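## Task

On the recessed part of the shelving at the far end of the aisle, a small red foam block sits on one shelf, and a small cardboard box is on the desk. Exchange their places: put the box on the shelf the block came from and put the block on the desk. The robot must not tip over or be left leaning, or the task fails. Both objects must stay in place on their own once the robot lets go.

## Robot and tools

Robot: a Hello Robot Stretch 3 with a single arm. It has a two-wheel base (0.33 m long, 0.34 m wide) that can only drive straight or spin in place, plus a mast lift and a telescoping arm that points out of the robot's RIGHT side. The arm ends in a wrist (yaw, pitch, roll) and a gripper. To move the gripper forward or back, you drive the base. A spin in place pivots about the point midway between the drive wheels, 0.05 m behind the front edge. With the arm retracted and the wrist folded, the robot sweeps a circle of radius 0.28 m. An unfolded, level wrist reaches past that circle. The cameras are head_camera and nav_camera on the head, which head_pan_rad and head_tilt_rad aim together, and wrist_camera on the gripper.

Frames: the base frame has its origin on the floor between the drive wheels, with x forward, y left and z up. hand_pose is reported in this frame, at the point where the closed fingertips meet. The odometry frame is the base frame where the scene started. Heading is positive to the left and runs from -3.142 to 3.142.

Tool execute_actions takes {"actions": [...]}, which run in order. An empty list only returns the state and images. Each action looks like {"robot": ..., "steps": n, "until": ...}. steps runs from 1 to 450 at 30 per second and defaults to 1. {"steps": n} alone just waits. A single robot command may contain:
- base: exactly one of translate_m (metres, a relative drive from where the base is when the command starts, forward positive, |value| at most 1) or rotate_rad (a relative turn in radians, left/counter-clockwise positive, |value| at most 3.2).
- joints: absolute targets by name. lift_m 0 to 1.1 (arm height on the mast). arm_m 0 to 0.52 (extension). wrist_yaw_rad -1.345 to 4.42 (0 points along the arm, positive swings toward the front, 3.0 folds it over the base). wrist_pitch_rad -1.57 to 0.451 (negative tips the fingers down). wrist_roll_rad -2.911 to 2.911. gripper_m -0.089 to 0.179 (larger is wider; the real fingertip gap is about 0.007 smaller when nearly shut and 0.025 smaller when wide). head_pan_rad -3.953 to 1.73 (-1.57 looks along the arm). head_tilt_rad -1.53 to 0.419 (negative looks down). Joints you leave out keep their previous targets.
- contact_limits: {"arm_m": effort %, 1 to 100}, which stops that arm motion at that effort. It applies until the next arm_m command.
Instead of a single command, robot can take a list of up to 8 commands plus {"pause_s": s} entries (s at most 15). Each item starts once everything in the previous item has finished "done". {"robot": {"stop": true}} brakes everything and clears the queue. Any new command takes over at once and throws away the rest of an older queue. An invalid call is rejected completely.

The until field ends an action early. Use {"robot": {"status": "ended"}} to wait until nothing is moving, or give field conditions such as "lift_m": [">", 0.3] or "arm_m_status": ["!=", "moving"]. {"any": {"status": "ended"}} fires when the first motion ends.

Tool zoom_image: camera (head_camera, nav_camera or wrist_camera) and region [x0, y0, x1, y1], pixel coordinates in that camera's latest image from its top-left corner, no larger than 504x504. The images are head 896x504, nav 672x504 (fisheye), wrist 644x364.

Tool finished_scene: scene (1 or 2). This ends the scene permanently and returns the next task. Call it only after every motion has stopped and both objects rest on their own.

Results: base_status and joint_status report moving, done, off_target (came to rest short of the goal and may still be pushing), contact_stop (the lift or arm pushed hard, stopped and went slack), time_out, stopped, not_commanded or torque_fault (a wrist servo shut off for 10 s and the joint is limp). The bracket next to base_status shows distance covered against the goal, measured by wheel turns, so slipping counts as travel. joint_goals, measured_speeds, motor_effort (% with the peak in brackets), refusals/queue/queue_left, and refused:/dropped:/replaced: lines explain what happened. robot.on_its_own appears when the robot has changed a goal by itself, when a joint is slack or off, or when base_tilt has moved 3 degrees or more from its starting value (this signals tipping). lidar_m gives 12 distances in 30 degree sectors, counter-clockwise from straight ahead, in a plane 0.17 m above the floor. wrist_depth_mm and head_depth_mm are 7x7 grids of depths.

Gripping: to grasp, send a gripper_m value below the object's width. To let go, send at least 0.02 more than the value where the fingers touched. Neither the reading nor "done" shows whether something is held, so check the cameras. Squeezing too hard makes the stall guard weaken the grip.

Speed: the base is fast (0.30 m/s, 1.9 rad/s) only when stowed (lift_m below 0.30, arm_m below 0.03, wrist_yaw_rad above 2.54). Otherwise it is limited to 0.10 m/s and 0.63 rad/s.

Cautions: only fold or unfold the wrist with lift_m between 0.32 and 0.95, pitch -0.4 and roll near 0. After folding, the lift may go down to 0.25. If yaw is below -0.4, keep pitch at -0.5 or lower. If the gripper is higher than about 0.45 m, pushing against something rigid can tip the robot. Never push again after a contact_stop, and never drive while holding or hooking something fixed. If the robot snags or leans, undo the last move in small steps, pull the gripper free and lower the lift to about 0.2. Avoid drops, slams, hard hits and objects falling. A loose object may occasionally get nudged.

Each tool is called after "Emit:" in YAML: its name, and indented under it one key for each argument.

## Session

Emit:
execute_actions:
  actions: []

Scene clock: 0.00 s.
robot.base_odometry: x=+0.000 y=+0.000 heading=+0.000 (m, m, rad; robot's odometry frame)
robot.turned_by_wheels: +0.000 (rad since the last result)
robot.turned_by_imu: +0.000 (rad since the last result)
robot.base_tilt: forward=+2.1 right=-1.0 (deg)
robot.lidar_m: 1.44 1.07 1.13 1.67 2.86 2.26 1.47 1.84 1.15 0.90 0.88 0.98
robot.head_depth_mm: 1245 1237 1245 1252 1260 1264 1273 / 1413 1427 1427 1439 1435 1456 1470 / 1645 1654 1662 1683 1683 1708 1708 / 1902 1984 2017 2035 2050 2047 2060 / 1975 2517 2529 2581 2565 2629 2510 / 1969 2836 3033 3050 2958 2938 2749 / 1950 2804 2897 2862 2846 2847 2747
robot.base_status: not_commanded
robot.joint_positions: lift_m=+0.506 arm_m=-0.002 wrist_yaw_rad=+2.830 wrist_pitch_rad=-0.462 wrist_roll_rad=-0.006 gripper_m=+0.037 head_pan_rad=+0.017 head_tilt_rad=+0.007
robot.joint_goals: lift_m=+0.506 arm_m=-0.002 wrist_yaw_rad=+2.830 wrist_pitch_rad=-0.462 wrist_roll_rad=-0.006 gripper_m=+0.037 head_pan_rad=+0.017 head_tilt_rad=+0.007
robot.joint_status: lift_m=not_commanded arm_m=not_commanded wrist_yaw_rad=not_commanded wrist_pitch_rad=not_commanded wrist_roll_rad=not_commanded gripper_m=not_commanded head_pan_rad=not_commanded head_tilt_rad=not_commanded
robot.measured_speeds: translate_m=+0.000 rotate_rad=+0.000 lift_m=+0.000 arm_m=+0.000 wrist_yaw_rad=+0.000 wrist_pitch_rad=+0.000 wrist_roll_rad=+0.000 head_pan_rad=+0.000 head_tilt_rad=+0.000
robot: refusals=0 queue=idle queue_left=0
robot.motor_effort: left_wheel=+0 right_wheel=-1 lift_m=+26 arm_m=+0 wrist_yaw_rad=+0 wrist_pitch_rad=+6 wrist_roll_rad=+0 gripper_m=+0 head_pan_rad=+0 head_tilt_rad=+1 (%)
robot.hand_pose: x=+0.0458 y=+0.0649 z=+0.5090 quat_wxyz=(+0.267, +0.703, +0.054, +0.657) (m; robot's base frame)
robot.wrist_depth_mm: - - - - - 910 - / - - - - - - - / - - - - - - - / - - - - - - - / 822 885 875 859 909 880 891 / 709 - 707 735 739 746 738 / 634 620 643 646 647 657 652
pictures: head_camera (sideways: a quarter turn clockwise sets it upright), nav_camera (sideways: a quarter turn counterclockwise sets it upright), wrist_camera
Images, in order (width x height): head_camera 896x504, nav_camera 672x504, wrist_camera 644x364.

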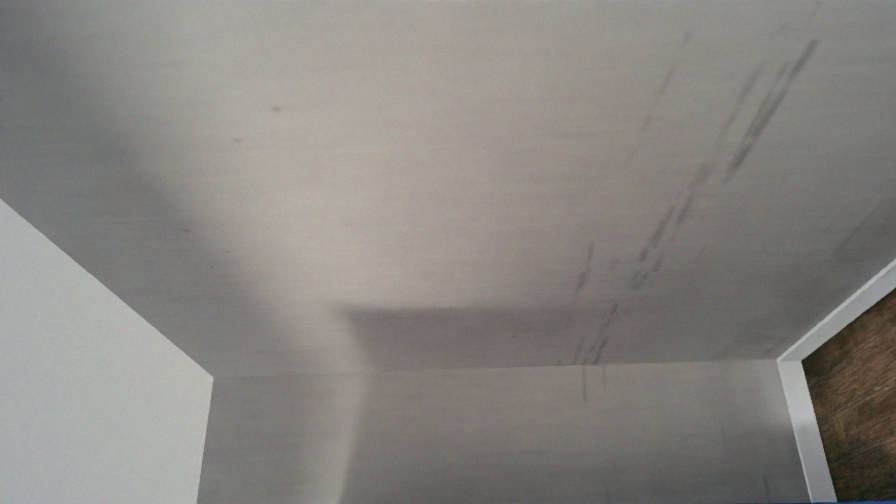

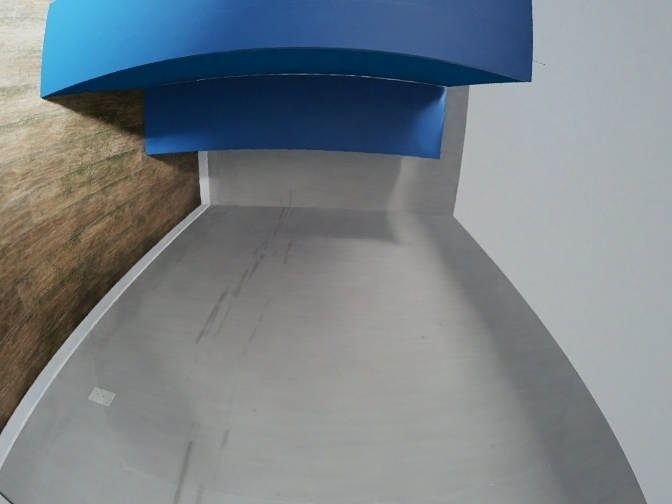

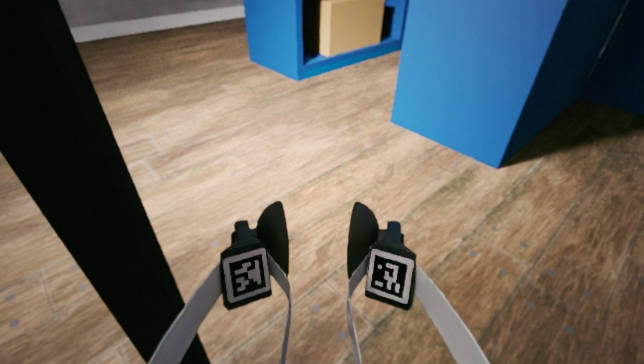

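Emit:
execute_actions:
  actions:
    - {"robot":{"base":{"rotate_rad":-3.1},"joints":{"head_tilt_rad":-0.5,"lift_m":0.29,"wrist_yaw_rad":3.0}},"steps":200,"until":{"robot":{"status":"ended"}}}

Scene clock: 5.50 s.
robot.base_odometry: x=+0.000 y=+0.000 heading=-3.100 (m, m, rad; robot's odometry frame)
robot.turned_by_wheels: -3.100 (rad since the last result)
robot.turned_by_imu: -3.067 (rad since the last result)
robot.base_tilt: forward=+1.7 right=-1.2 (deg)
robot.lidar_m: 1.47 1.84 1.10 0.90 0.88 1.00 1.55 1.07 1.15 1.79 2.84 2.27
robot.head_depth_mm: 2004 2211 2015 2574 2152 1693 1407 / 1930 2094 2015 2492 2157 1691 1411 / 1854 1985 2040 1531 2167 1708 1409 / 1760 1882 1984 1455 1939 1699 1409 / 1696 1827 1902 2148 2168 1705 1412 / 1638 1737 1871 2026 2122 1718 1425 / 1579 1680 1799 1939 2051 1712 1416
robot.base_status: done (rotate_rad -3.0999 of -3.1000)
robot.joint_positions: lift_m=+0.290 arm_m=-0.002 wrist_yaw_rad=+2.999 wrist_pitch_rad=-0.462 wrist_roll_rad=-0.006 gripper_m=+0.037 head_pan_rad=+0.017 head_tilt_rad=-0.494
robot.joint_goals: lift_m=+0.290 arm_m=-0.002 wrist_yaw_rad=+3.000 wrist_pitch_rad=-0.462 wrist_roll_rad=-0.006 gripper_m=+0.037 head_pan_rad=+0.017 head_tilt_rad=-0.500
robot.joint_status: lift_m=done arm_m=not_commanded wrist_yaw_rad=done wrist_pitch_rad=not_commanded wrist_roll_rad=not_commanded gripper_m=not_commanded head_pan_rad=not_commanded head_tilt_rad=done
robot.measured_speeds: translate_m=+0.000 rotate_rad=+0.000 lift_m=+0.000 arm_m=+0.000 wrist_yaw_rad=+0.000 wrist_pitch_rad=+0.000 wrist_roll_rad=+0.000 head_pan_rad=+0.000 head_tilt_rad=+0.000
robot: refusals=0 queue=done queue_left=0
robot.motor_effort: left_wheel=+2(10) right_wheel=-3(6) lift_m=+23(25) arm_m=+0(1) wrist_yaw_rad=+1(4) wrist_pitch_rad=+6(6) wrist_roll_rad=-1(1) gripper_m=+0(1) head_pan_rad=+0(1) head_tilt_rad=-2(21) (%)
robot.hand_pose: x=+0.0099 y=+0.0732 z=+0.2930 quat_wxyz=(+0.211, +0.696, +0.113, +0.677) (m; robot's base frame)
robot.wrist_depth_mm: 685 - 867 988 - - - / 739 - 947 - - - - / 768 - 854 859 871 882 895 / 668 670 684 688 694 692 703 / 560 562 - 565 588 582 584 / 488 492 - - 486 491 490 / - - - - 430 431 426
pictures: head_camera (sideways: a quarter turn clockwise sets it upright), nav_camera (sideways: a quarter turn counterclockwise sets it upright), wrist_camera
Images, in order (width x height): head_camera 896x504, nav_camera 672x504, wrist_camera 644x364.

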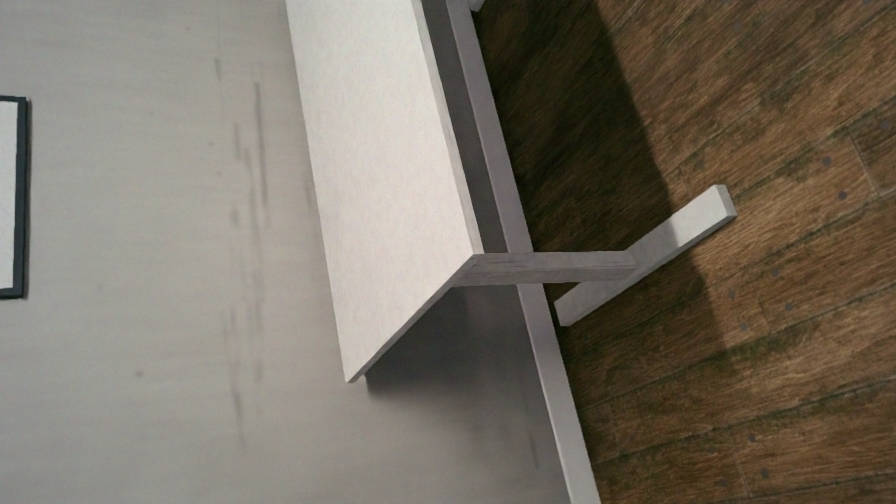

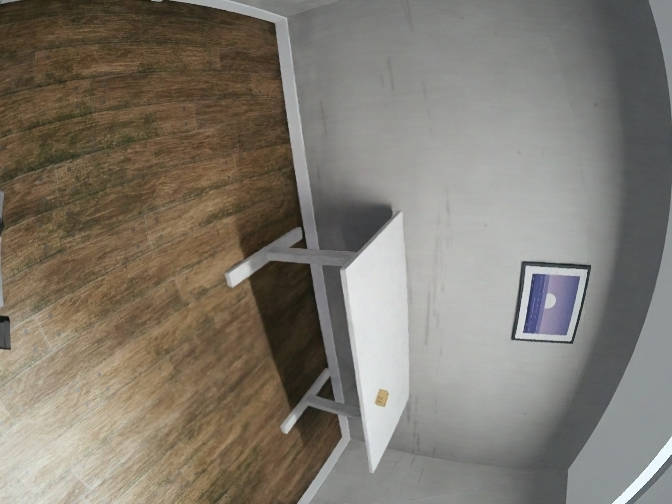

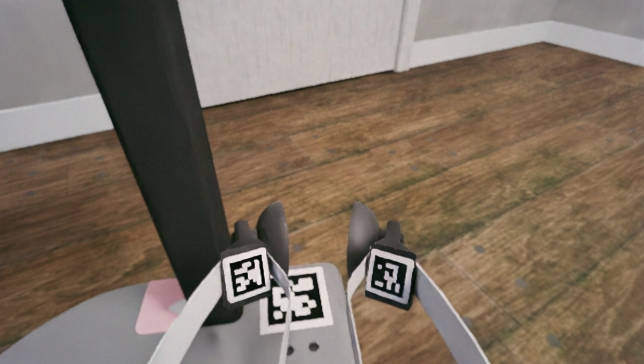

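Emit:
execute_actions:
  actions:
    - {"robot":[{"base":{"rotate_rad":-0.56}},{"base":{"translate_m":0.8}},{"base":{"translate_m":0.7}},{"base":{"rotate_rad":2.7},"joints":{"head_pan_rad":-1.9,"head_tilt_rad":-0.7}},{"joints":{"lift_m":0.9}}],"steps":450,"until":{"robot":{"status":"ended"}}}
    - {"steps":450,"until":{"robot":{"status":"ended"}}}

Scene clock: 23.93 s.
robot.base_odometry: x=-1.303 y=+0.743 heading=-0.960 (m, m, rad; robot's odometry frame)
robot.turned_by_wheels: +2.140 (rad since the last result)
robot.turned_by_imu: +2.122 (rad since the last result)
robot.base_tilt: forward=+1.9 right=-1.0 (deg)
robot.lidar_m: 2.07 2.36 2.03 1.96 1.98 1.66 1.65 0.77 0.93 0.93 0.75 1.71
robot.head_depth_mm: 866 965 1077 930 755 636 551 / 850 949 1071 931 756 637 530 / 833 925 1047 931 756 636 529 / 817 908 1019 929 755 637 549 / 805 890 1004 934 756 637 549 / 791 875 979 935 756 636 550 / 777 859 961 932 753 636 550
robot.base_status: done (rotate_rad +2.6998 of +2.7000)
robot.joint_positions: lift_m=+0.467 arm_m=-0.002 wrist_yaw_rad=+3.000 wrist_pitch_rad=-0.462 wrist_roll_rad=-0.006 gripper_m=+0.037 head_pan_rad=-1.893 head_tilt_rad=-0.692
robot.joint_goals: lift_m=+0.467 arm_m=-0.002 wrist_yaw_rad=+3.000 wrist_pitch_rad=-0.462 wrist_roll_rad=-0.006 gripper_m=+0.037 head_pan_rad=-1.900 head_tilt_rad=-0.700
robot.joint_status: lift_m=contact_stop arm_m=not_commanded wrist_yaw_rad=done wrist_pitch_rad=not_commanded wrist_roll_rad=not_commanded gripper_m=not_commanded head_pan_rad=done head_tilt_rad=done
robot.measured_speeds: translate_m=+0.000 rotate_rad=+0.000 lift_m=-0.001 arm_m=+0.000 wrist_yaw_rad=+0.000 wrist_pitch_rad=+0.000 wrist_roll_rad=+0.000 head_pan_rad=+0.000 head_tilt_rad=+0.000
robot: refusals=0 queue=dropped queue_left=0
robot.on_its_own: lift_m is slack since a contact_stop, until your next command for it (your +0.900 is given up)
robot.motor_effort: left_wheel=-4(9) right_wheel=+2(6) lift_m=+27(51) arm_m=-1(1) wrist_yaw_rad=+0(0) wrist_pitch_rad=+6(7) wrist_roll_rad=-1(0) gripper_m=+1(1) head_pan_rad=-4(47) head_tilt_rad=-2(16) (%)
robot.hand_pose: x=+0.0097 y=+0.0733 z=+0.4699 quat_wxyz=(+0.210, +0.696, +0.113, +0.677) (m; robot's base frame)
robot.wrist_depth_mm: - - - - - - - / - - - - - - - / - - - - - - - / 951 951 967 972 992 994 - / 777 789 - 817 854 814 811 / 682 687 - 693 698 695 698 / 591 599 588 607 611 612 619
pictures: head_camera (sideways: a quarter turn clockwise sets it upright), nav_camera (sideways: a quarter turn counterclockwise sets it upright), wrist_camera
Images, in order (width x height): head_camera 896x504, nav_camera 672x504, wrist_camera 644x364.

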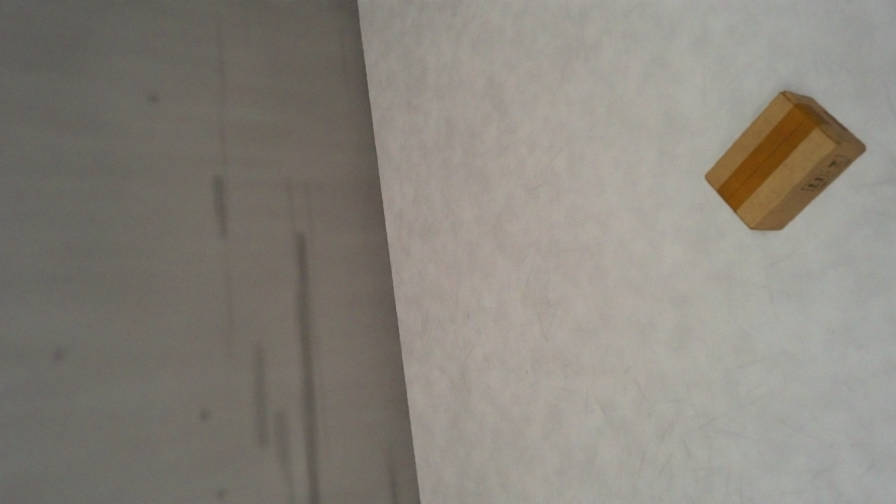

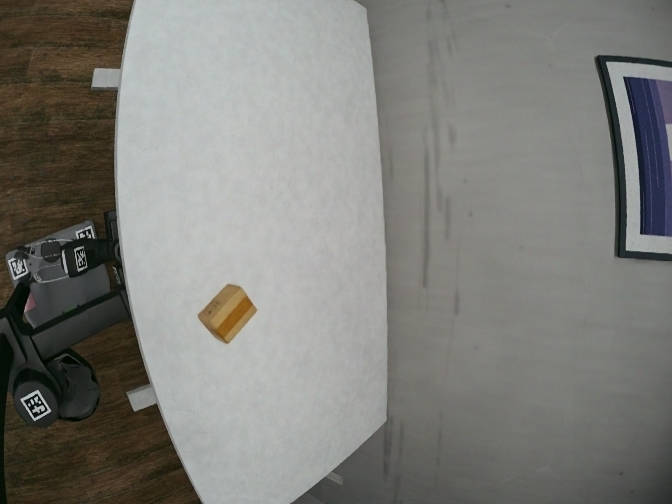

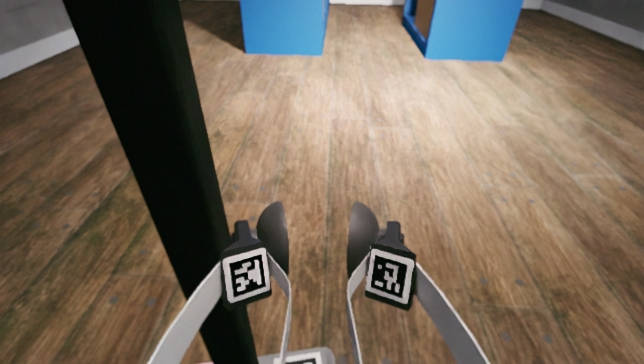

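Emit:
execute_actions:
  actions:
    - {"robot":[{"joints":{"lift_m":0.29}},{"base":{"rotate_rad":1.2}},{"base":{"translate_m":0.37}},{"base":{"rotate_rad":-1.2}},{"base":{"translate_m":-0.43},"joints":{"lift_m":0.85,"head_pan_rad":-1.57}},{"joints":{"wrist_yaw_rad":0.5,"wrist_pitch_rad":-0.4,"gripper_m":0.15}}],"steps":450,"until":{"robot":{"status":"ended"}}}
    - {"steps":450,"until":{"robot":{"status":"ended"}}}

Scene clock: 46.93 s.
robot.base_odometry: x=-1.190 y=+1.183 heading=-0.960 (m, m, rad; robot's odometry frame)
robot.turned_by_wheels: +0.000 (rad since the last result)
robot.turned_by_imu: -0.006 (rad since the last result)
robot.base_tilt: forward=+2.0 right=-1.0 (deg)
robot.lidar_m: 2.44 2.02 1.68 1.67 1.55 1.29 1.29 1.45 0.80 1.21 1.20 2.21
robot.head_depth_mm: 1031 1139 1215 931 754 666 - / 1043 1155 1216 930 756 665 - / 1052 1171 1213 932 757 682 - / 1060 1181 1209 933 755 683 - / 1077 1201 1214 933 756 - - / 1087 1214 1220 934 737 682 1250 / 1104 1229 1215 933 757 1387 1228
robot.base_status: done (translate_m -0.4300 of -0.4300)
robot.joint_positions: lift_m=+0.850 arm_m=-0.002 wrist_yaw_rad=+0.502 wrist_pitch_rad=-0.421 wrist_roll_rad=-0.006 gripper_m=+0.150 head_pan_rad=-1.577 head_tilt_rad=-0.692
robot.joint_goals: lift_m=+0.850 arm_m=-0.002 wrist_yaw_rad=+0.500 wrist_pitch_rad=-0.400 wrist_roll_rad=-0.006 gripper_m=+0.150 head_pan_rad=-1.570 head_tilt_rad=-0.700
robot.joint_status: lift_m=done arm_m=not_commanded wrist_yaw_rad=done wrist_pitch_rad=done wrist_roll_rad=not_commanded gripper_m=done head_pan_rad=done head_tilt_rad=done
robot.measured_speeds: translate_m=+0.000 rotate_rad=+0.000 lift_m=+0.000 arm_m=+0.000 wrist_yaw_rad=+0.000 wrist_pitch_rad=+0.000 wrist_roll_rad=+0.000 head_pan_rad=+0.000 head_tilt_rad=+0.000
robot: refusals=0 queue=done queue_left=0
robot.motor_effort: left_wheel=+2(9) right_wheel=-4(6) lift_m=+29(30) arm_m=-2(1) wrist_yaw_rad=-3(1) wrist_pitch_rad=+11(10) wrist_roll_rad=+0(0) gripper_m=+0(81) head_pan_rad=+3(30) head_tilt_rad=-3(3) (%)
robot.hand_pose: x=+0.0862 y=-0.3397 z=+0.8618 quat_wxyz=(+0.709, +0.315, -0.631, +0.029) (m; robot's base frame)
robot.wrist_depth_mm: - - - - 971 821 704 / - 802 821 836 849 826 747 / - 619 580 594 594 601 617 / - - 471 459 422 464 469 / - - - 376 377 391 381 / - - - - 320 - 319 / - - - - 960 275 275
pictures: head_camera (sideways: a quarter turn clockwise sets it upright), nav_camera (sideways: a quarter turn counterclockwise sets it upright), wrist_camera
Images, in order (width x height): head_camera 896x504, nav_camera 672x504, wrist_camera 644x364.

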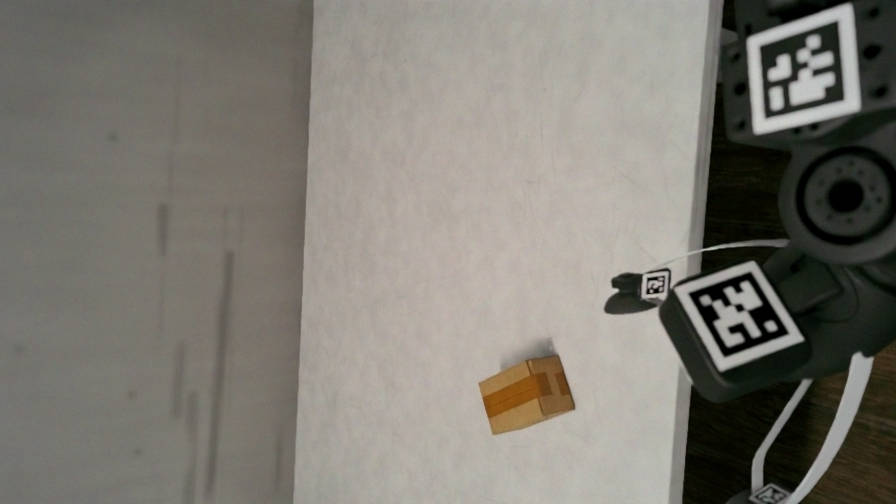

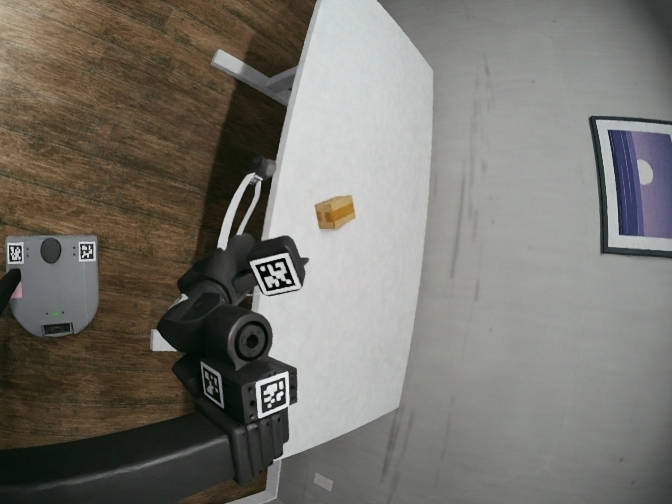

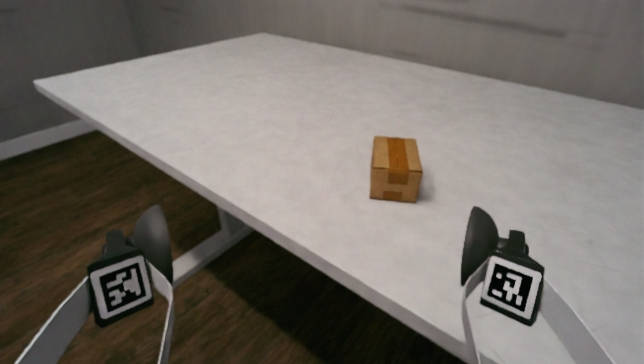

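Emit:
execute_actions:
  actions:
    - {"robot":[{"base":{"translate_m":0.04},"joints":{"arm_m":0.2,"lift_m":0.80}}],"steps":450,"until":{"robot":{"status":"ended"}}}

Scene clock: 51.47 s.
robot.base_odometry: x=-1.167 y=+1.150 heading=-0.960 (m, m, rad; robot's odometry frame)
robot.turned_by_wheels: +0.000 (rad since the last result)
robot.turned_by_imu: -0.001 (rad since the last result)
robot.base_tilt: forward=+1.8 right=-0.9 (deg)
robot.lidar_m: 2.39 2.00 1.67 1.67 1.60 1.33 1.33 1.47 0.82 1.22 1.17 2.22
robot.head_depth_mm: 1039 1148 1211 928 777 - - / 1049 1162 1211 960 - 1354 1250 / 1057 1173 1216 964 - 1362 1251 / 1072 1189 1211 945 - 1386 1254 / 1081 1205 1210 964 - 1360 1251 / 1093 1217 1212 935 753 1388 1257 / 1109 1237 1211 935 737 1388 1251
robot.base_status: done (translate_m +0.0400 of +0.0400)
robot.joint_positions: lift_m=+0.800 arm_m=+0.200 wrist_yaw_rad=+0.500 wrist_pitch_rad=-0.420 wrist_roll_rad=-0.006 gripper_m=+0.150 head_pan_rad=-1.577 head_tilt_rad=-0.692
robot.joint_goals: lift_m=+0.800 arm_m=+0.200 wrist_yaw_rad=+0.500 wrist_pitch_rad=-0.400 wrist_roll_rad=-0.006 gripper_m=+0.150 head_pan_rad=-1.570 head_tilt_rad=-0.700
robot.joint_status: lift_m=done arm_m=done wrist_yaw_rad=done wrist_pitch_rad=done wrist_roll_rad=not_commanded gripper_m=done head_pan_rad=done head_tilt_rad=done
robot.measured_speeds: translate_m=+0.000 rotate_rad=+0.000 lift_m=+0.000 arm_m=+0.000 wrist_yaw_rad=+0.000 wrist_pitch_rad=+0.000 wrist_roll_rad=+0.000 head_pan_rad=+0.000 head_tilt_rad=+0.000
robot: refusals=0 queue=done queue_left=0
robot.motor_effort: left_wheel=+2(6) right_wheel=-3(5) lift_m=+24(28) arm_m=+4(5) wrist_yaw_rad=+0(1) wrist_pitch_rad=+10(11) wrist_roll_rad=-1(1) gripper_m=+0(1) head_pan_rad=+4(3) head_tilt_rad=-3(3) (%)
robot.hand_pose: x=+0.0860 y=-0.5414 z=+0.8122 quat_wxyz=(+0.709, +0.314, -0.631, +0.029) (m; robot's base frame)
robot.wrist_depth_mm: - - - 908 789 667 573 / 652 654 664 676 691 665 603 / 466 468 470 473 479 488 494 / 364 363 368 370 374 376 379 / 304 311 300 293 252 318 308 / - 247 254 241 221 - 261 / 939 220 221 222 223 223 225
pictures: head_camera (sideways: a quarter turn clockwise sets it upright), nav_camera (sideways: a quarter turn counterclockwise sets it upright), wrist_camera
Images, in order (width x height): head_camera 896x504, nav_camera 672x504, wrist_camera 644x364.

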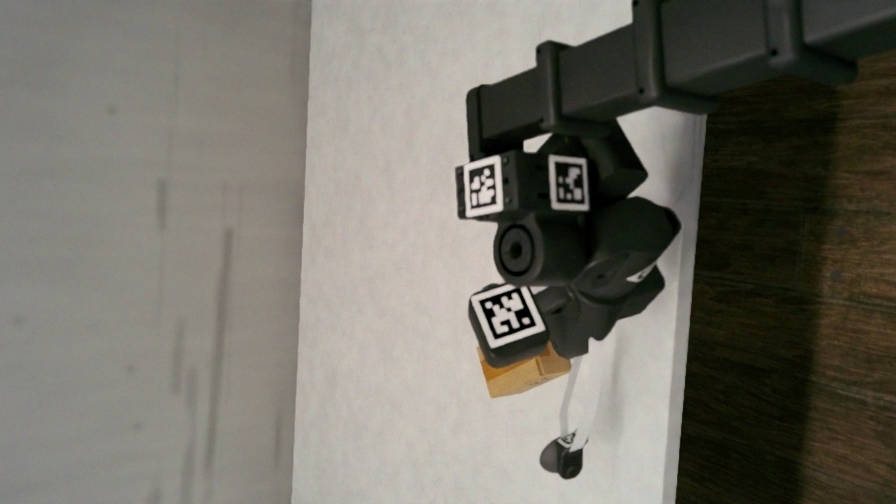

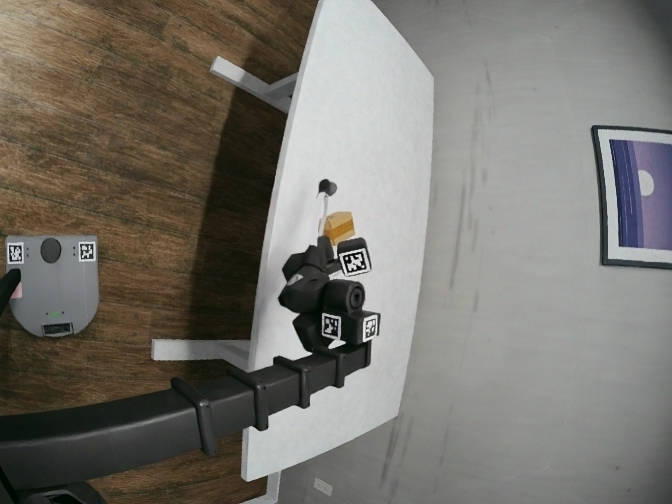

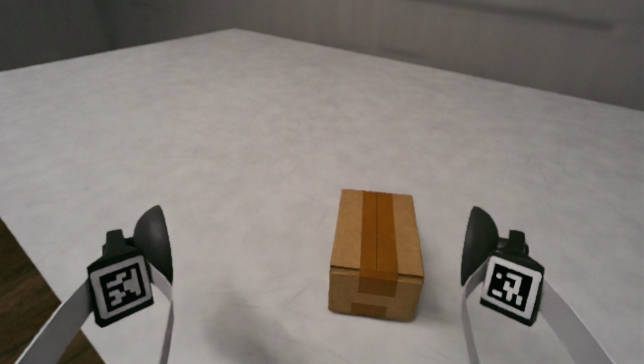

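Emit:
execute_actions:
  actions:
    - {"robot":[{"base":{"translate_m":-0.012},"joints":{"arm_m":0.265,"lift_m":0.78}},{"joints":{"lift_m":0.748}}],"steps":450,"until":{"robot":{"status":"ended"}}}

Scene clock: 55.80 s.
robot.base_odometry: x=-1.174 y=+1.160 heading=-0.960 (m, m, rad; robot's odometry frame)
robot.turned_by_wheels: +0.000 (rad since the last result)
robot.turned_by_imu: -0.001 (rad since the last result)
robot.base_tilt: forward=+2.0 right=-1.0 (deg)
robot.lidar_m: 2.41 2.01 1.68 1.67 1.58 1.32 1.32 1.46 0.81 1.22 1.18 2.22
robot.head_depth_mm: 1035 1143 1213 931 760 684 - / 1047 1164 1216 947 - - 1255 / 1060 1173 1211 966 707 1363 1255 / 1070 1197 1213 965 - 1354 1254 / 1083 1200 1215 966 716 1355 1254 / 1092 1215 1217 932 737 1391 1253 / 1110 1233 1211 933 756 1404 1256
robot.base_status: done (translate_m -0.0120 of -0.0120)
robot.joint_positions: lift_m=+0.748 arm_m=+0.265 wrist_yaw_rad=+0.500 wrist_pitch_rad=-0.420 wrist_roll_rad=-0.006 gripper_m=+0.150 head_pan_rad=-1.577 head_tilt_rad=-0.692
robot.joint_goals: lift_m=+0.748 arm_m=+0.265 wrist_yaw_rad=+0.500 wrist_pitch_rad=-0.400 wrist_roll_rad=-0.006 gripper_m=+0.150 head_pan_rad=-1.570 head_tilt_rad=-0.700
robot.joint_status: lift_m=done arm_m=done wrist_yaw_rad=done wrist_pitch_rad=done wrist_roll_rad=not_commanded gripper_m=done head_pan_rad=done head_tilt_rad=done
robot.measured_speeds: translate_m=+0.000 rotate_rad=+0.000 lift_m=+0.000 arm_m=+0.000 wrist_yaw_rad=+0.000 wrist_pitch_rad=+0.000 wrist_roll_rad=+0.000 head_pan_rad=+0.000 head_tilt_rad=+0.000
robot: refusals=0 queue=done queue_left=0
robot.motor_effort: left_wheel=+2(4) right_wheel=-3(5) lift_m=+24(23) arm_m=+4(5) wrist_yaw_rad=-1(0) wrist_pitch_rad=+10(10) wrist_roll_rad=-1(1) gripper_m=+0(0) head_pan_rad=+3(4) head_tilt_rad=-3(3) (%)
robot.hand_pose: x=+0.0860 y=-0.6064 z=+0.7603 quat_wxyz=(+0.709, +0.314, -0.631, +0.029) (m; robot's base frame)
robot.wrist_depth_mm: - 828 832 792 713 608 528 / 491 494 500 508 516 523 525 / 354 355 359 362 366 370 377 / 275 277 279 195 284 284 289 / 226 234 228 159 230 242 234 / 197 186 182 136 194 - 196 / - 166 163 150 169 169 170
pictures: head_camera (sideways: a quarter turn clockwise sets it upright), nav_camera (sideways: a quarter turn counterclockwise sets it upright), wrist_camera
Images, in order (width x height): head_camera 896x504, nav_camera 672x504, wrist_camera 644x364.

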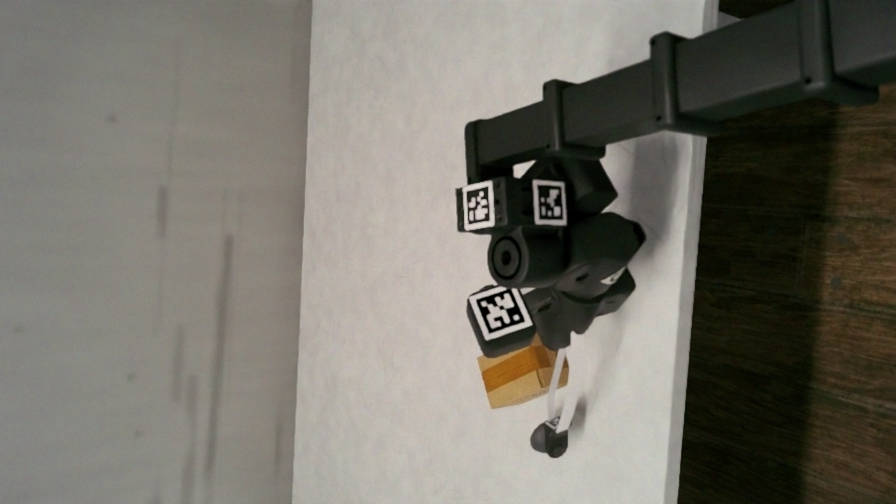

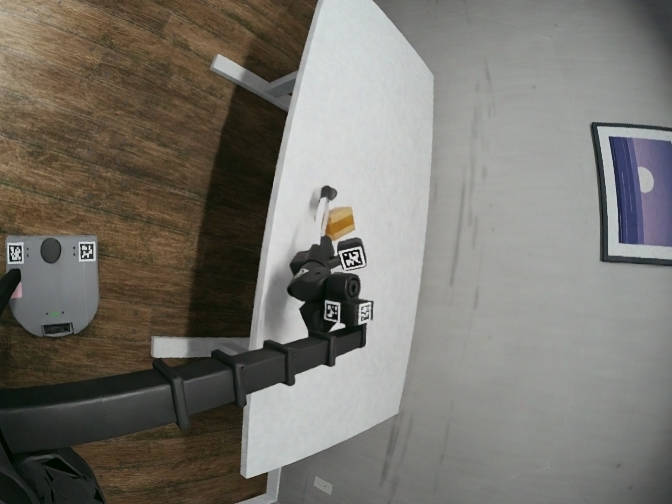

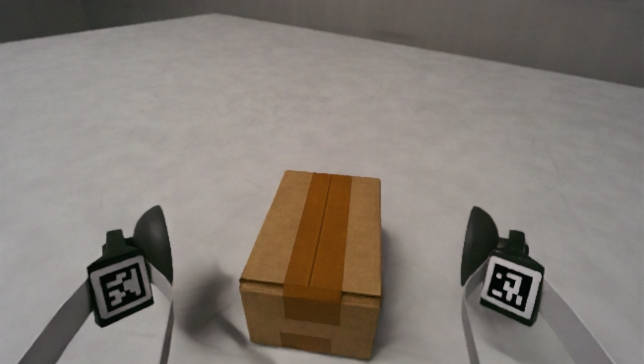

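Emit:
execute_actions:
  actions:
    - {"robot":[{"base":{"translate_m":0.01},"joints":{"lift_m":0.737,"arm_m":0.28}},{"joints":{"gripper_m":0.02}},{"pause_s":0.5},{"joints":{"lift_m":0.82}},{"joints":{"arm_m":0,"head_pan_rad":0,"head_tilt_rad":-0.5}},{"base":{"rotate_rad":1.3},"joints":{"wrist_yaw_rad":2.0}},{"base":{"translate_m":0.6}}],"steps":450,"until":{"robot":{"status":"ended"}}}
    - {"steps":450,"until":{"robot":{"status":"ended"}}}

Scene clock: 77.43 s.
robot.base_odometry: x=-0.603 y=+1.352 heading=+0.340 (m, m, rad; robot's odometry frame)
robot.turned_by_wheels: +1.300 (rad since the last result)
robot.turned_by_imu: +1.288 (rad since the last result)
robot.base_tilt: forward=+2.0 right=-1.0 (deg)
robot.lidar_m: 1.07 1.09 1.45 1.37 1.40 1.83 1.41 1.60 2.42 2.35 1.63 1.35
robot.head_depth_mm: 1839 1929 2043 2277 1976 1679 1393 / 2690 2934 3150 2730 2134 1677 1404 / 2681 2917 3135 2881 2125 1677 1404 / 918 991 1078 1178 1300 1462 1391 / 905 975 1058 1159 1276 1430 1400 / 896 961 1044 1137 1250 1399 1404 / 883 949 1026 1120 1251 1613 1407
robot.base_status: done (translate_m +0.6000 of +0.6000)
robot.joint_positions: lift_m=+0.820 arm_m=+0.000 wrist_yaw_rad=+1.999 wrist_pitch_rad=-0.420 wrist_roll_rad=-0.006 gripper_m=+0.033 head_pan_rad=-0.007 head_tilt_rad=-0.507
robot.joint_goals: lift_m=+0.820 arm_m=+0.000 wrist_yaw_rad=+2.000 wrist_pitch_rad=-0.400 wrist_roll_rad=-0.006 gripper_m=+0.032 head_pan_rad=+0.000 head_tilt_rad=-0.500
robot.joint_status: lift_m=done arm_m=done wrist_yaw_rad=done wrist_pitch_rad=done wrist_roll_rad=not_commanded gripper_m=done head_pan_rad=done head_tilt_rad=done
robot.measured_speeds: translate_m=+0.000 rotate_rad=+0.000 lift_m=+0.000 arm_m=+0.000 wrist_yaw_rad=+0.000 wrist_pitch_rad=+0.000 wrist_roll_rad=+0.000 head_pan_rad=+0.000 head_tilt_rad=+0.000
robot: refusals=0 queue=done queue_left=0
robot.on_its_own: gripper_m is held at +0.032, not at your +0.020, by its stall guard, which is not easing now
robot.motor_effort: left_wheel=-3(6) right_wheel=+1(4) lift_m=+29(30) arm_m=-5(4) wrist_yaw_rad=+1(4) wrist_pitch_rad=+10(10) wrist_roll_rad=-1(1) gripper_m=-20(96) head_pan_rad=+3(47) head_tilt_rad=+2(14) (%)
robot.hand_pose: x=+0.1826 y=-0.0524 z=+0.8320 quat_wxyz=(+0.499, +0.660, -0.248, +0.504) (m; robot's base frame)
robot.wrist_depth_mm: - - - - 887 - - / - - - - 992 - - / - - - - - - - / - - - - - - - / - - - 146 160 - - / - - 126 122 126 - - / 961 967 916 116 967 986 994
pictures: head_camera (sideways: a quarter turn clockwise sets it upright), nav_camera (sideways: a quarter turn counterclockwise sets it upright), wrist_camera
Images, in order (width x height): head_camera 896x504, nav_camera 672x504, wrist_camera 644x364.

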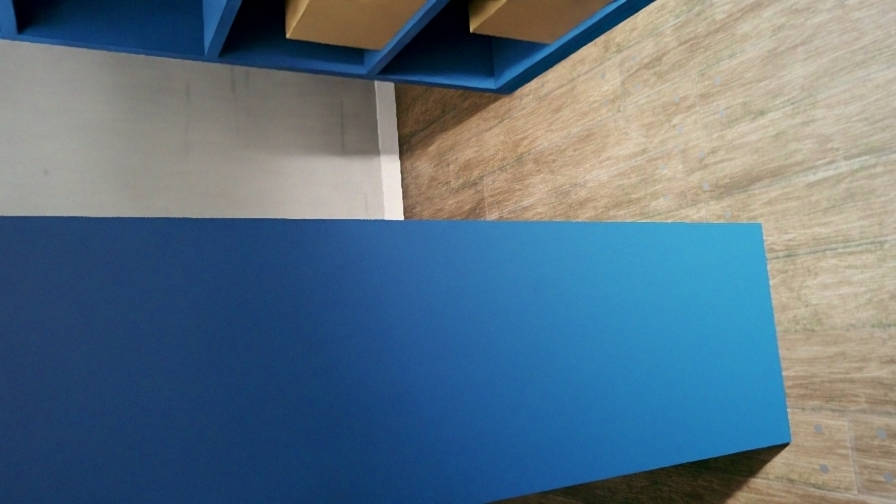

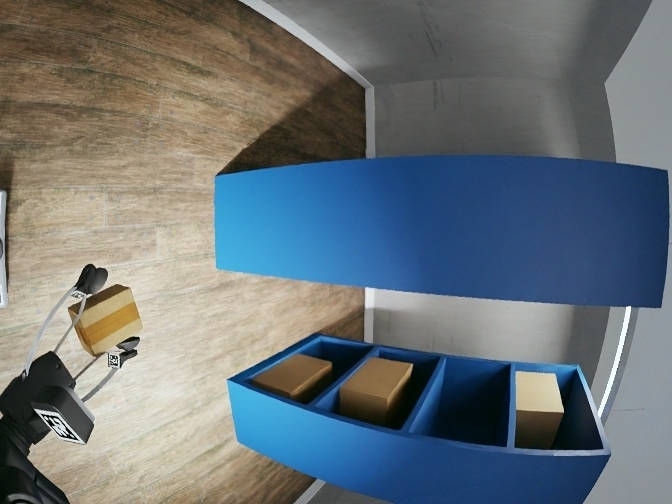

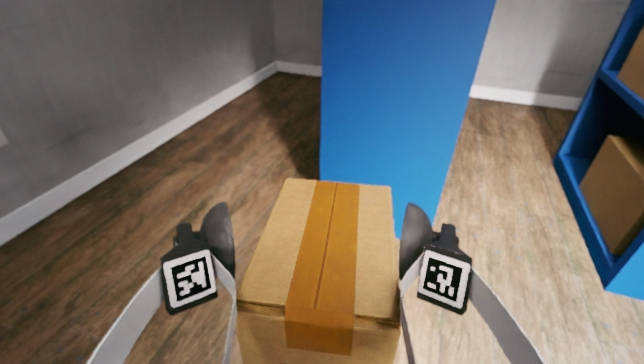

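Emit:
execute_actions:
  actions:
    - {"robot":[{"base":{"rotate_rad":-0.67}},{"base":{"translate_m":0.83}},{"base":{"rotate_rad":0.92},"joints":{"head_tilt_rad":-0.7}}],"steps":450,"until":{"robot":{"status":"ended"}}}

Scene clock: 94.17 s.
robot.base_odometry: x=+0.182 y=+1.083 heading=+0.590 (m, m, rad; robot's odometry frame)
robot.turned_by_wheels: +0.250 (rad since the last result)
robot.turned_by_imu: +0.250 (rad since the last result)
robot.base_tilt: forward=+1.9 right=-1.0 (deg)
robot.lidar_m: 0.85 0.58 0.82 1.92 2.15 2.17 1.98 2.19 1.84 1.83 0.55 0.53
robot.head_depth_mm: 2005 2165 1414 1328 1285 1209 1149 / 2032 2264 2497 2131 1714 1447 1254 / 2071 2270 2510 2138 1726 1448 1253 / 2086 2293 2543 2125 1735 1441 1257 / 1973 1799 1892 1939 1718 1450 1249 / 1198 1324 1454 1334 1345 1353 1226 / 871 889 1481 1243 1028 1191 1053
robot.base_status: done (rotate_rad +0.9199 of +0.9200)
robot.joint_positions: lift_m=+0.820 arm_m=+0.000 wrist_yaw_rad=+1.999 wrist_pitch_rad=-0.420 wrist_roll_rad=-0.006 gripper_m=+0.033 head_pan_rad=-0.007 head_tilt_rad=-0.691
robot.joint_goals: lift_m=+0.820 arm_m=+0.000 wrist_yaw_rad=+2.000 wrist_pitch_rad=-0.400 wrist_roll_rad=-0.006 gripper_m=+0.032 head_pan_rad=+0.000 head_tilt_rad=-0.700
robot.joint_status: lift_m=done arm_m=done wrist_yaw_rad=done wrist_pitch_rad=done wrist_roll_rad=not_commanded gripper_m=done head_pan_rad=done head_tilt_rad=done
robot.measured_speeds: translate_m=+0.000 rotate_rad=+0.000 lift_m=+0.000 arm_m=+0.000 wrist_yaw_rad=+0.000 wrist_pitch_rad=+0.000 wrist_roll_rad=+0.000 head_pan_rad=+0.000 head_tilt_rad=+0.000
robot: refusals=0 queue=done queue_left=0
robot.on_its_own: gripper_m is held at +0.032, not at your +0.020, by its stall guard, which is not easing now
robot.motor_effort: left_wheel=-3(6) right_wheel=+1(5) lift_m=+29(29) arm_m=-4(4) wrist_yaw_rad=+1(1) wrist_pitch_rad=+10(10) wrist_roll_rad=-1(0) gripper_m=-21(19) head_pan_rad=+3(4) head_tilt_rad=-3(15) (%)
robot.hand_pose: x=+0.1826 y=-0.0524 z=+0.8320 quat_wxyz=(+0.499, +0.660, -0.248, +0.504) (m; robot's base frame)
robot.wrist_depth_mm: - 621 545 - - - - / - 730 590 - - - - / - 843 657 - - - 971 / - - 749 770 - - 752 / - - 773 147 160 - 602 / - - 126 122 127 - 522 / 966 950 927 117 968 927 417
pictures: head_camera (sideways: a quarter turn clockwise sets it upright), nav_camera (sideways: a quarter turn counterclockwise sets it upright), wrist_camera
Images, in order (width x height): head_camera 896x504, nav_camera 672x504, wrist_camera 644x364.

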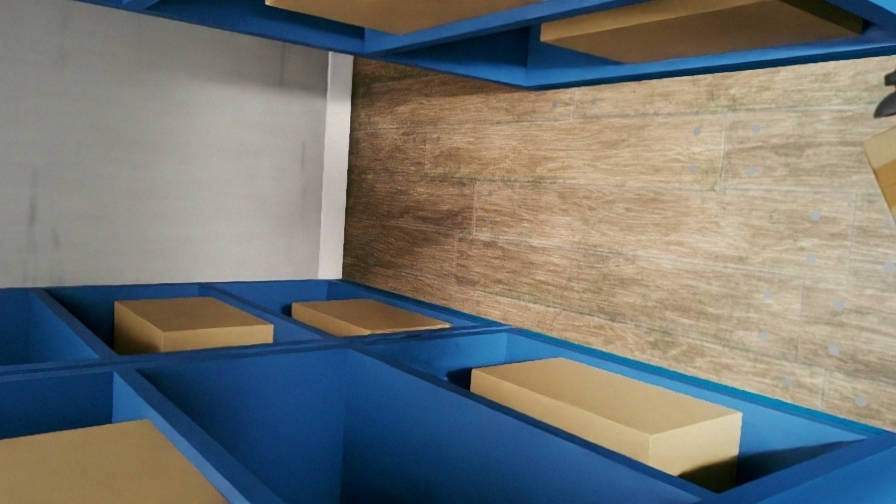

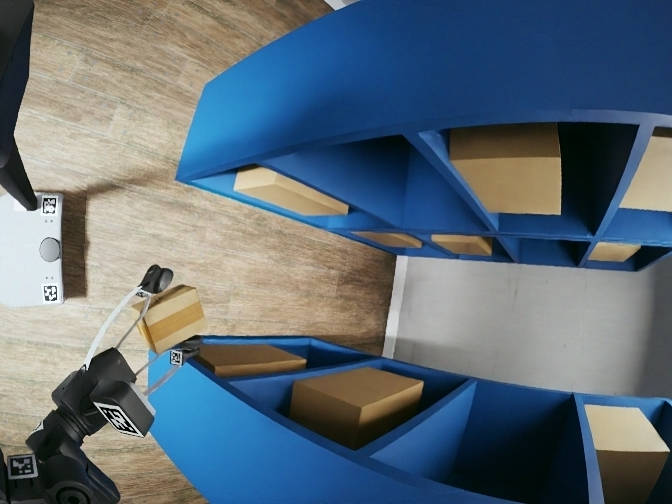

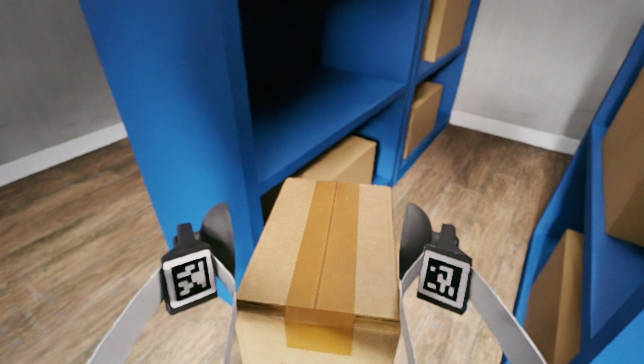

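Emit:
execute_actions:
  actions:
    - {"robot":[{"base":{"rotate_rad":-0.11},"joints":{"head_pan_rad":-0.9,"head_tilt_rad":-0.5}},{"base":{"translate_m":1.0}},{"base":{"translate_m":0.3}}],"steps":450,"until":{"robot":{"status":"ended"}}}
    - {"steps":100,"until":{"robot":{"status":"ended"}}}

Scene clock: 114.40 s.
robot.base_odometry: x=+1.336 y=+1.683 heading=+0.480 (m, m, rad; robot's odometry frame)
robot.turned_by_wheels: -0.110 (rad since the last result)
robot.turned_by_imu: -0.104 (rad since the last result)
robot.base_tilt: forward=+2.0 right=-1.1 (deg)
robot.lidar_m: 1.00 0.36 0.24 0.24 0.35 0.41 3.26 0.51 0.48 0.37 0.90 1.04
robot.head_depth_mm: 1179 1253 1023 1445 1239 1172 1248 / 1252 1342 1047 1519 1242 1268 1305 / 1343 1442 1112 1608 1343 1344 1389 / 1302 1410 1336 1602 1398 1538 1398 / 1177 1258 1323 1466 1578 1637 1407 / 1096 1170 1266 1362 1483 1578 1402 / 1040 1098 1161 1245 1326 1435 1407
robot.base_status: done (translate_m +0.3000 of +0.3000)
robot.joint_positions: lift_m=+0.820 arm_m=+0.000 wrist_yaw_rad=+1.999 wrist_pitch_rad=-0.420 wrist_roll_rad=-0.006 gripper_m=+0.033 head_pan_rad=-0.893 head_tilt_rad=-0.507
robot.joint_goals: lift_m=+0.820 arm_m=+0.000 wrist_yaw_rad=+2.000 wrist_pitch_rad=-0.400 wrist_roll_rad=-0.006 gripper_m=+0.032 head_pan_rad=-0.900 head_tilt_rad=-0.500
robot.joint_status: lift_m=done arm_m=done wrist_yaw_rad=done wrist_pitch_rad=done wrist_roll_rad=not_commanded gripper_m=done head_pan_rad=done head_tilt_rad=done
robot.measured_speeds: translate_m=+0.000 rotate_rad=+0.000 lift_m=+0.000 arm_m=+0.000 wrist_yaw_rad=+0.000 wrist_pitch_rad=+0.000 wrist_roll_rad=+0.000 head_pan_rad=+0.000 head_tilt_rad=+0.000
robot: refusals=0 queue=done queue_left=0
robot.on_its_own: gripper_m is held at +0.032, not at your +0.020, by its stall guard, which is not easing now
robot.motor_effort: left_wheel=+1(6) right_wheel=-2(5) lift_m=+28(29) arm_m=-5(4) wrist_yaw_rad=+1(2) wrist_pitch_rad=+10(10) wrist_roll_rad=+0(1) gripper_m=-19(21) head_pan_rad=-4(47) head_tilt_rad=+2(16) (%)
robot.hand_pose: x=+0.1826 y=-0.0524 z=+0.8320 quat_wxyz=(+0.499, +0.660, -0.248, +0.504) (m; robot's base frame)
robot.wrist_depth_mm: 630 730 787 877 849 765 693 / 655 555 515 741 919 808 727 / 690 608 537 816 - 879 777 / 676 678 611 698 - 959 844 / 580 585 627 147 160 - 894 / 466 503 126 122 127 - 986 / 360 653 617 117 967 - 969
pictures: head_camera (sideways: a quarter turn clockwise sets it upright), nav_camera (sideways: a quarter turn counterclockwise sets it upright), wrist_camera
Images, in order (width x height): head_camera 896x504, nav_camera 672x504, wrist_camera 644x364.

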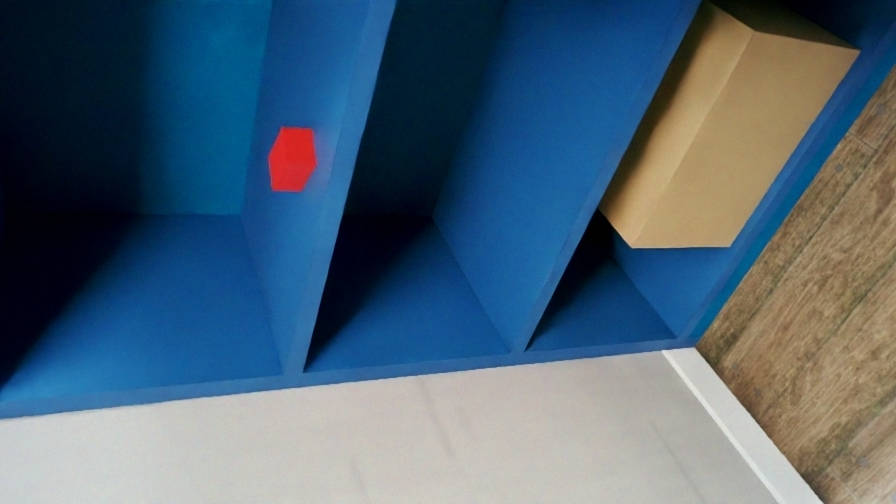

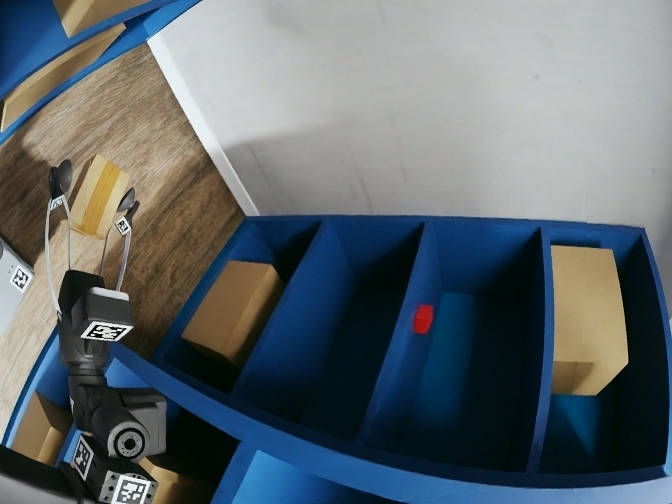

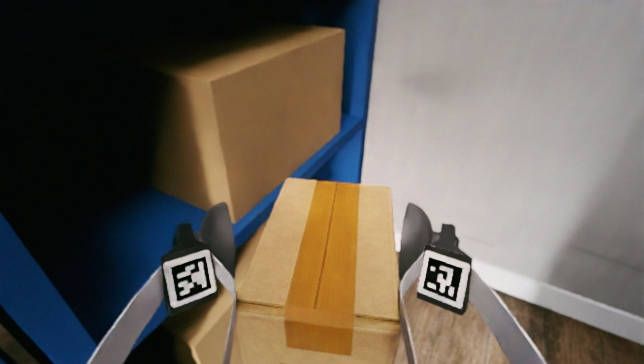

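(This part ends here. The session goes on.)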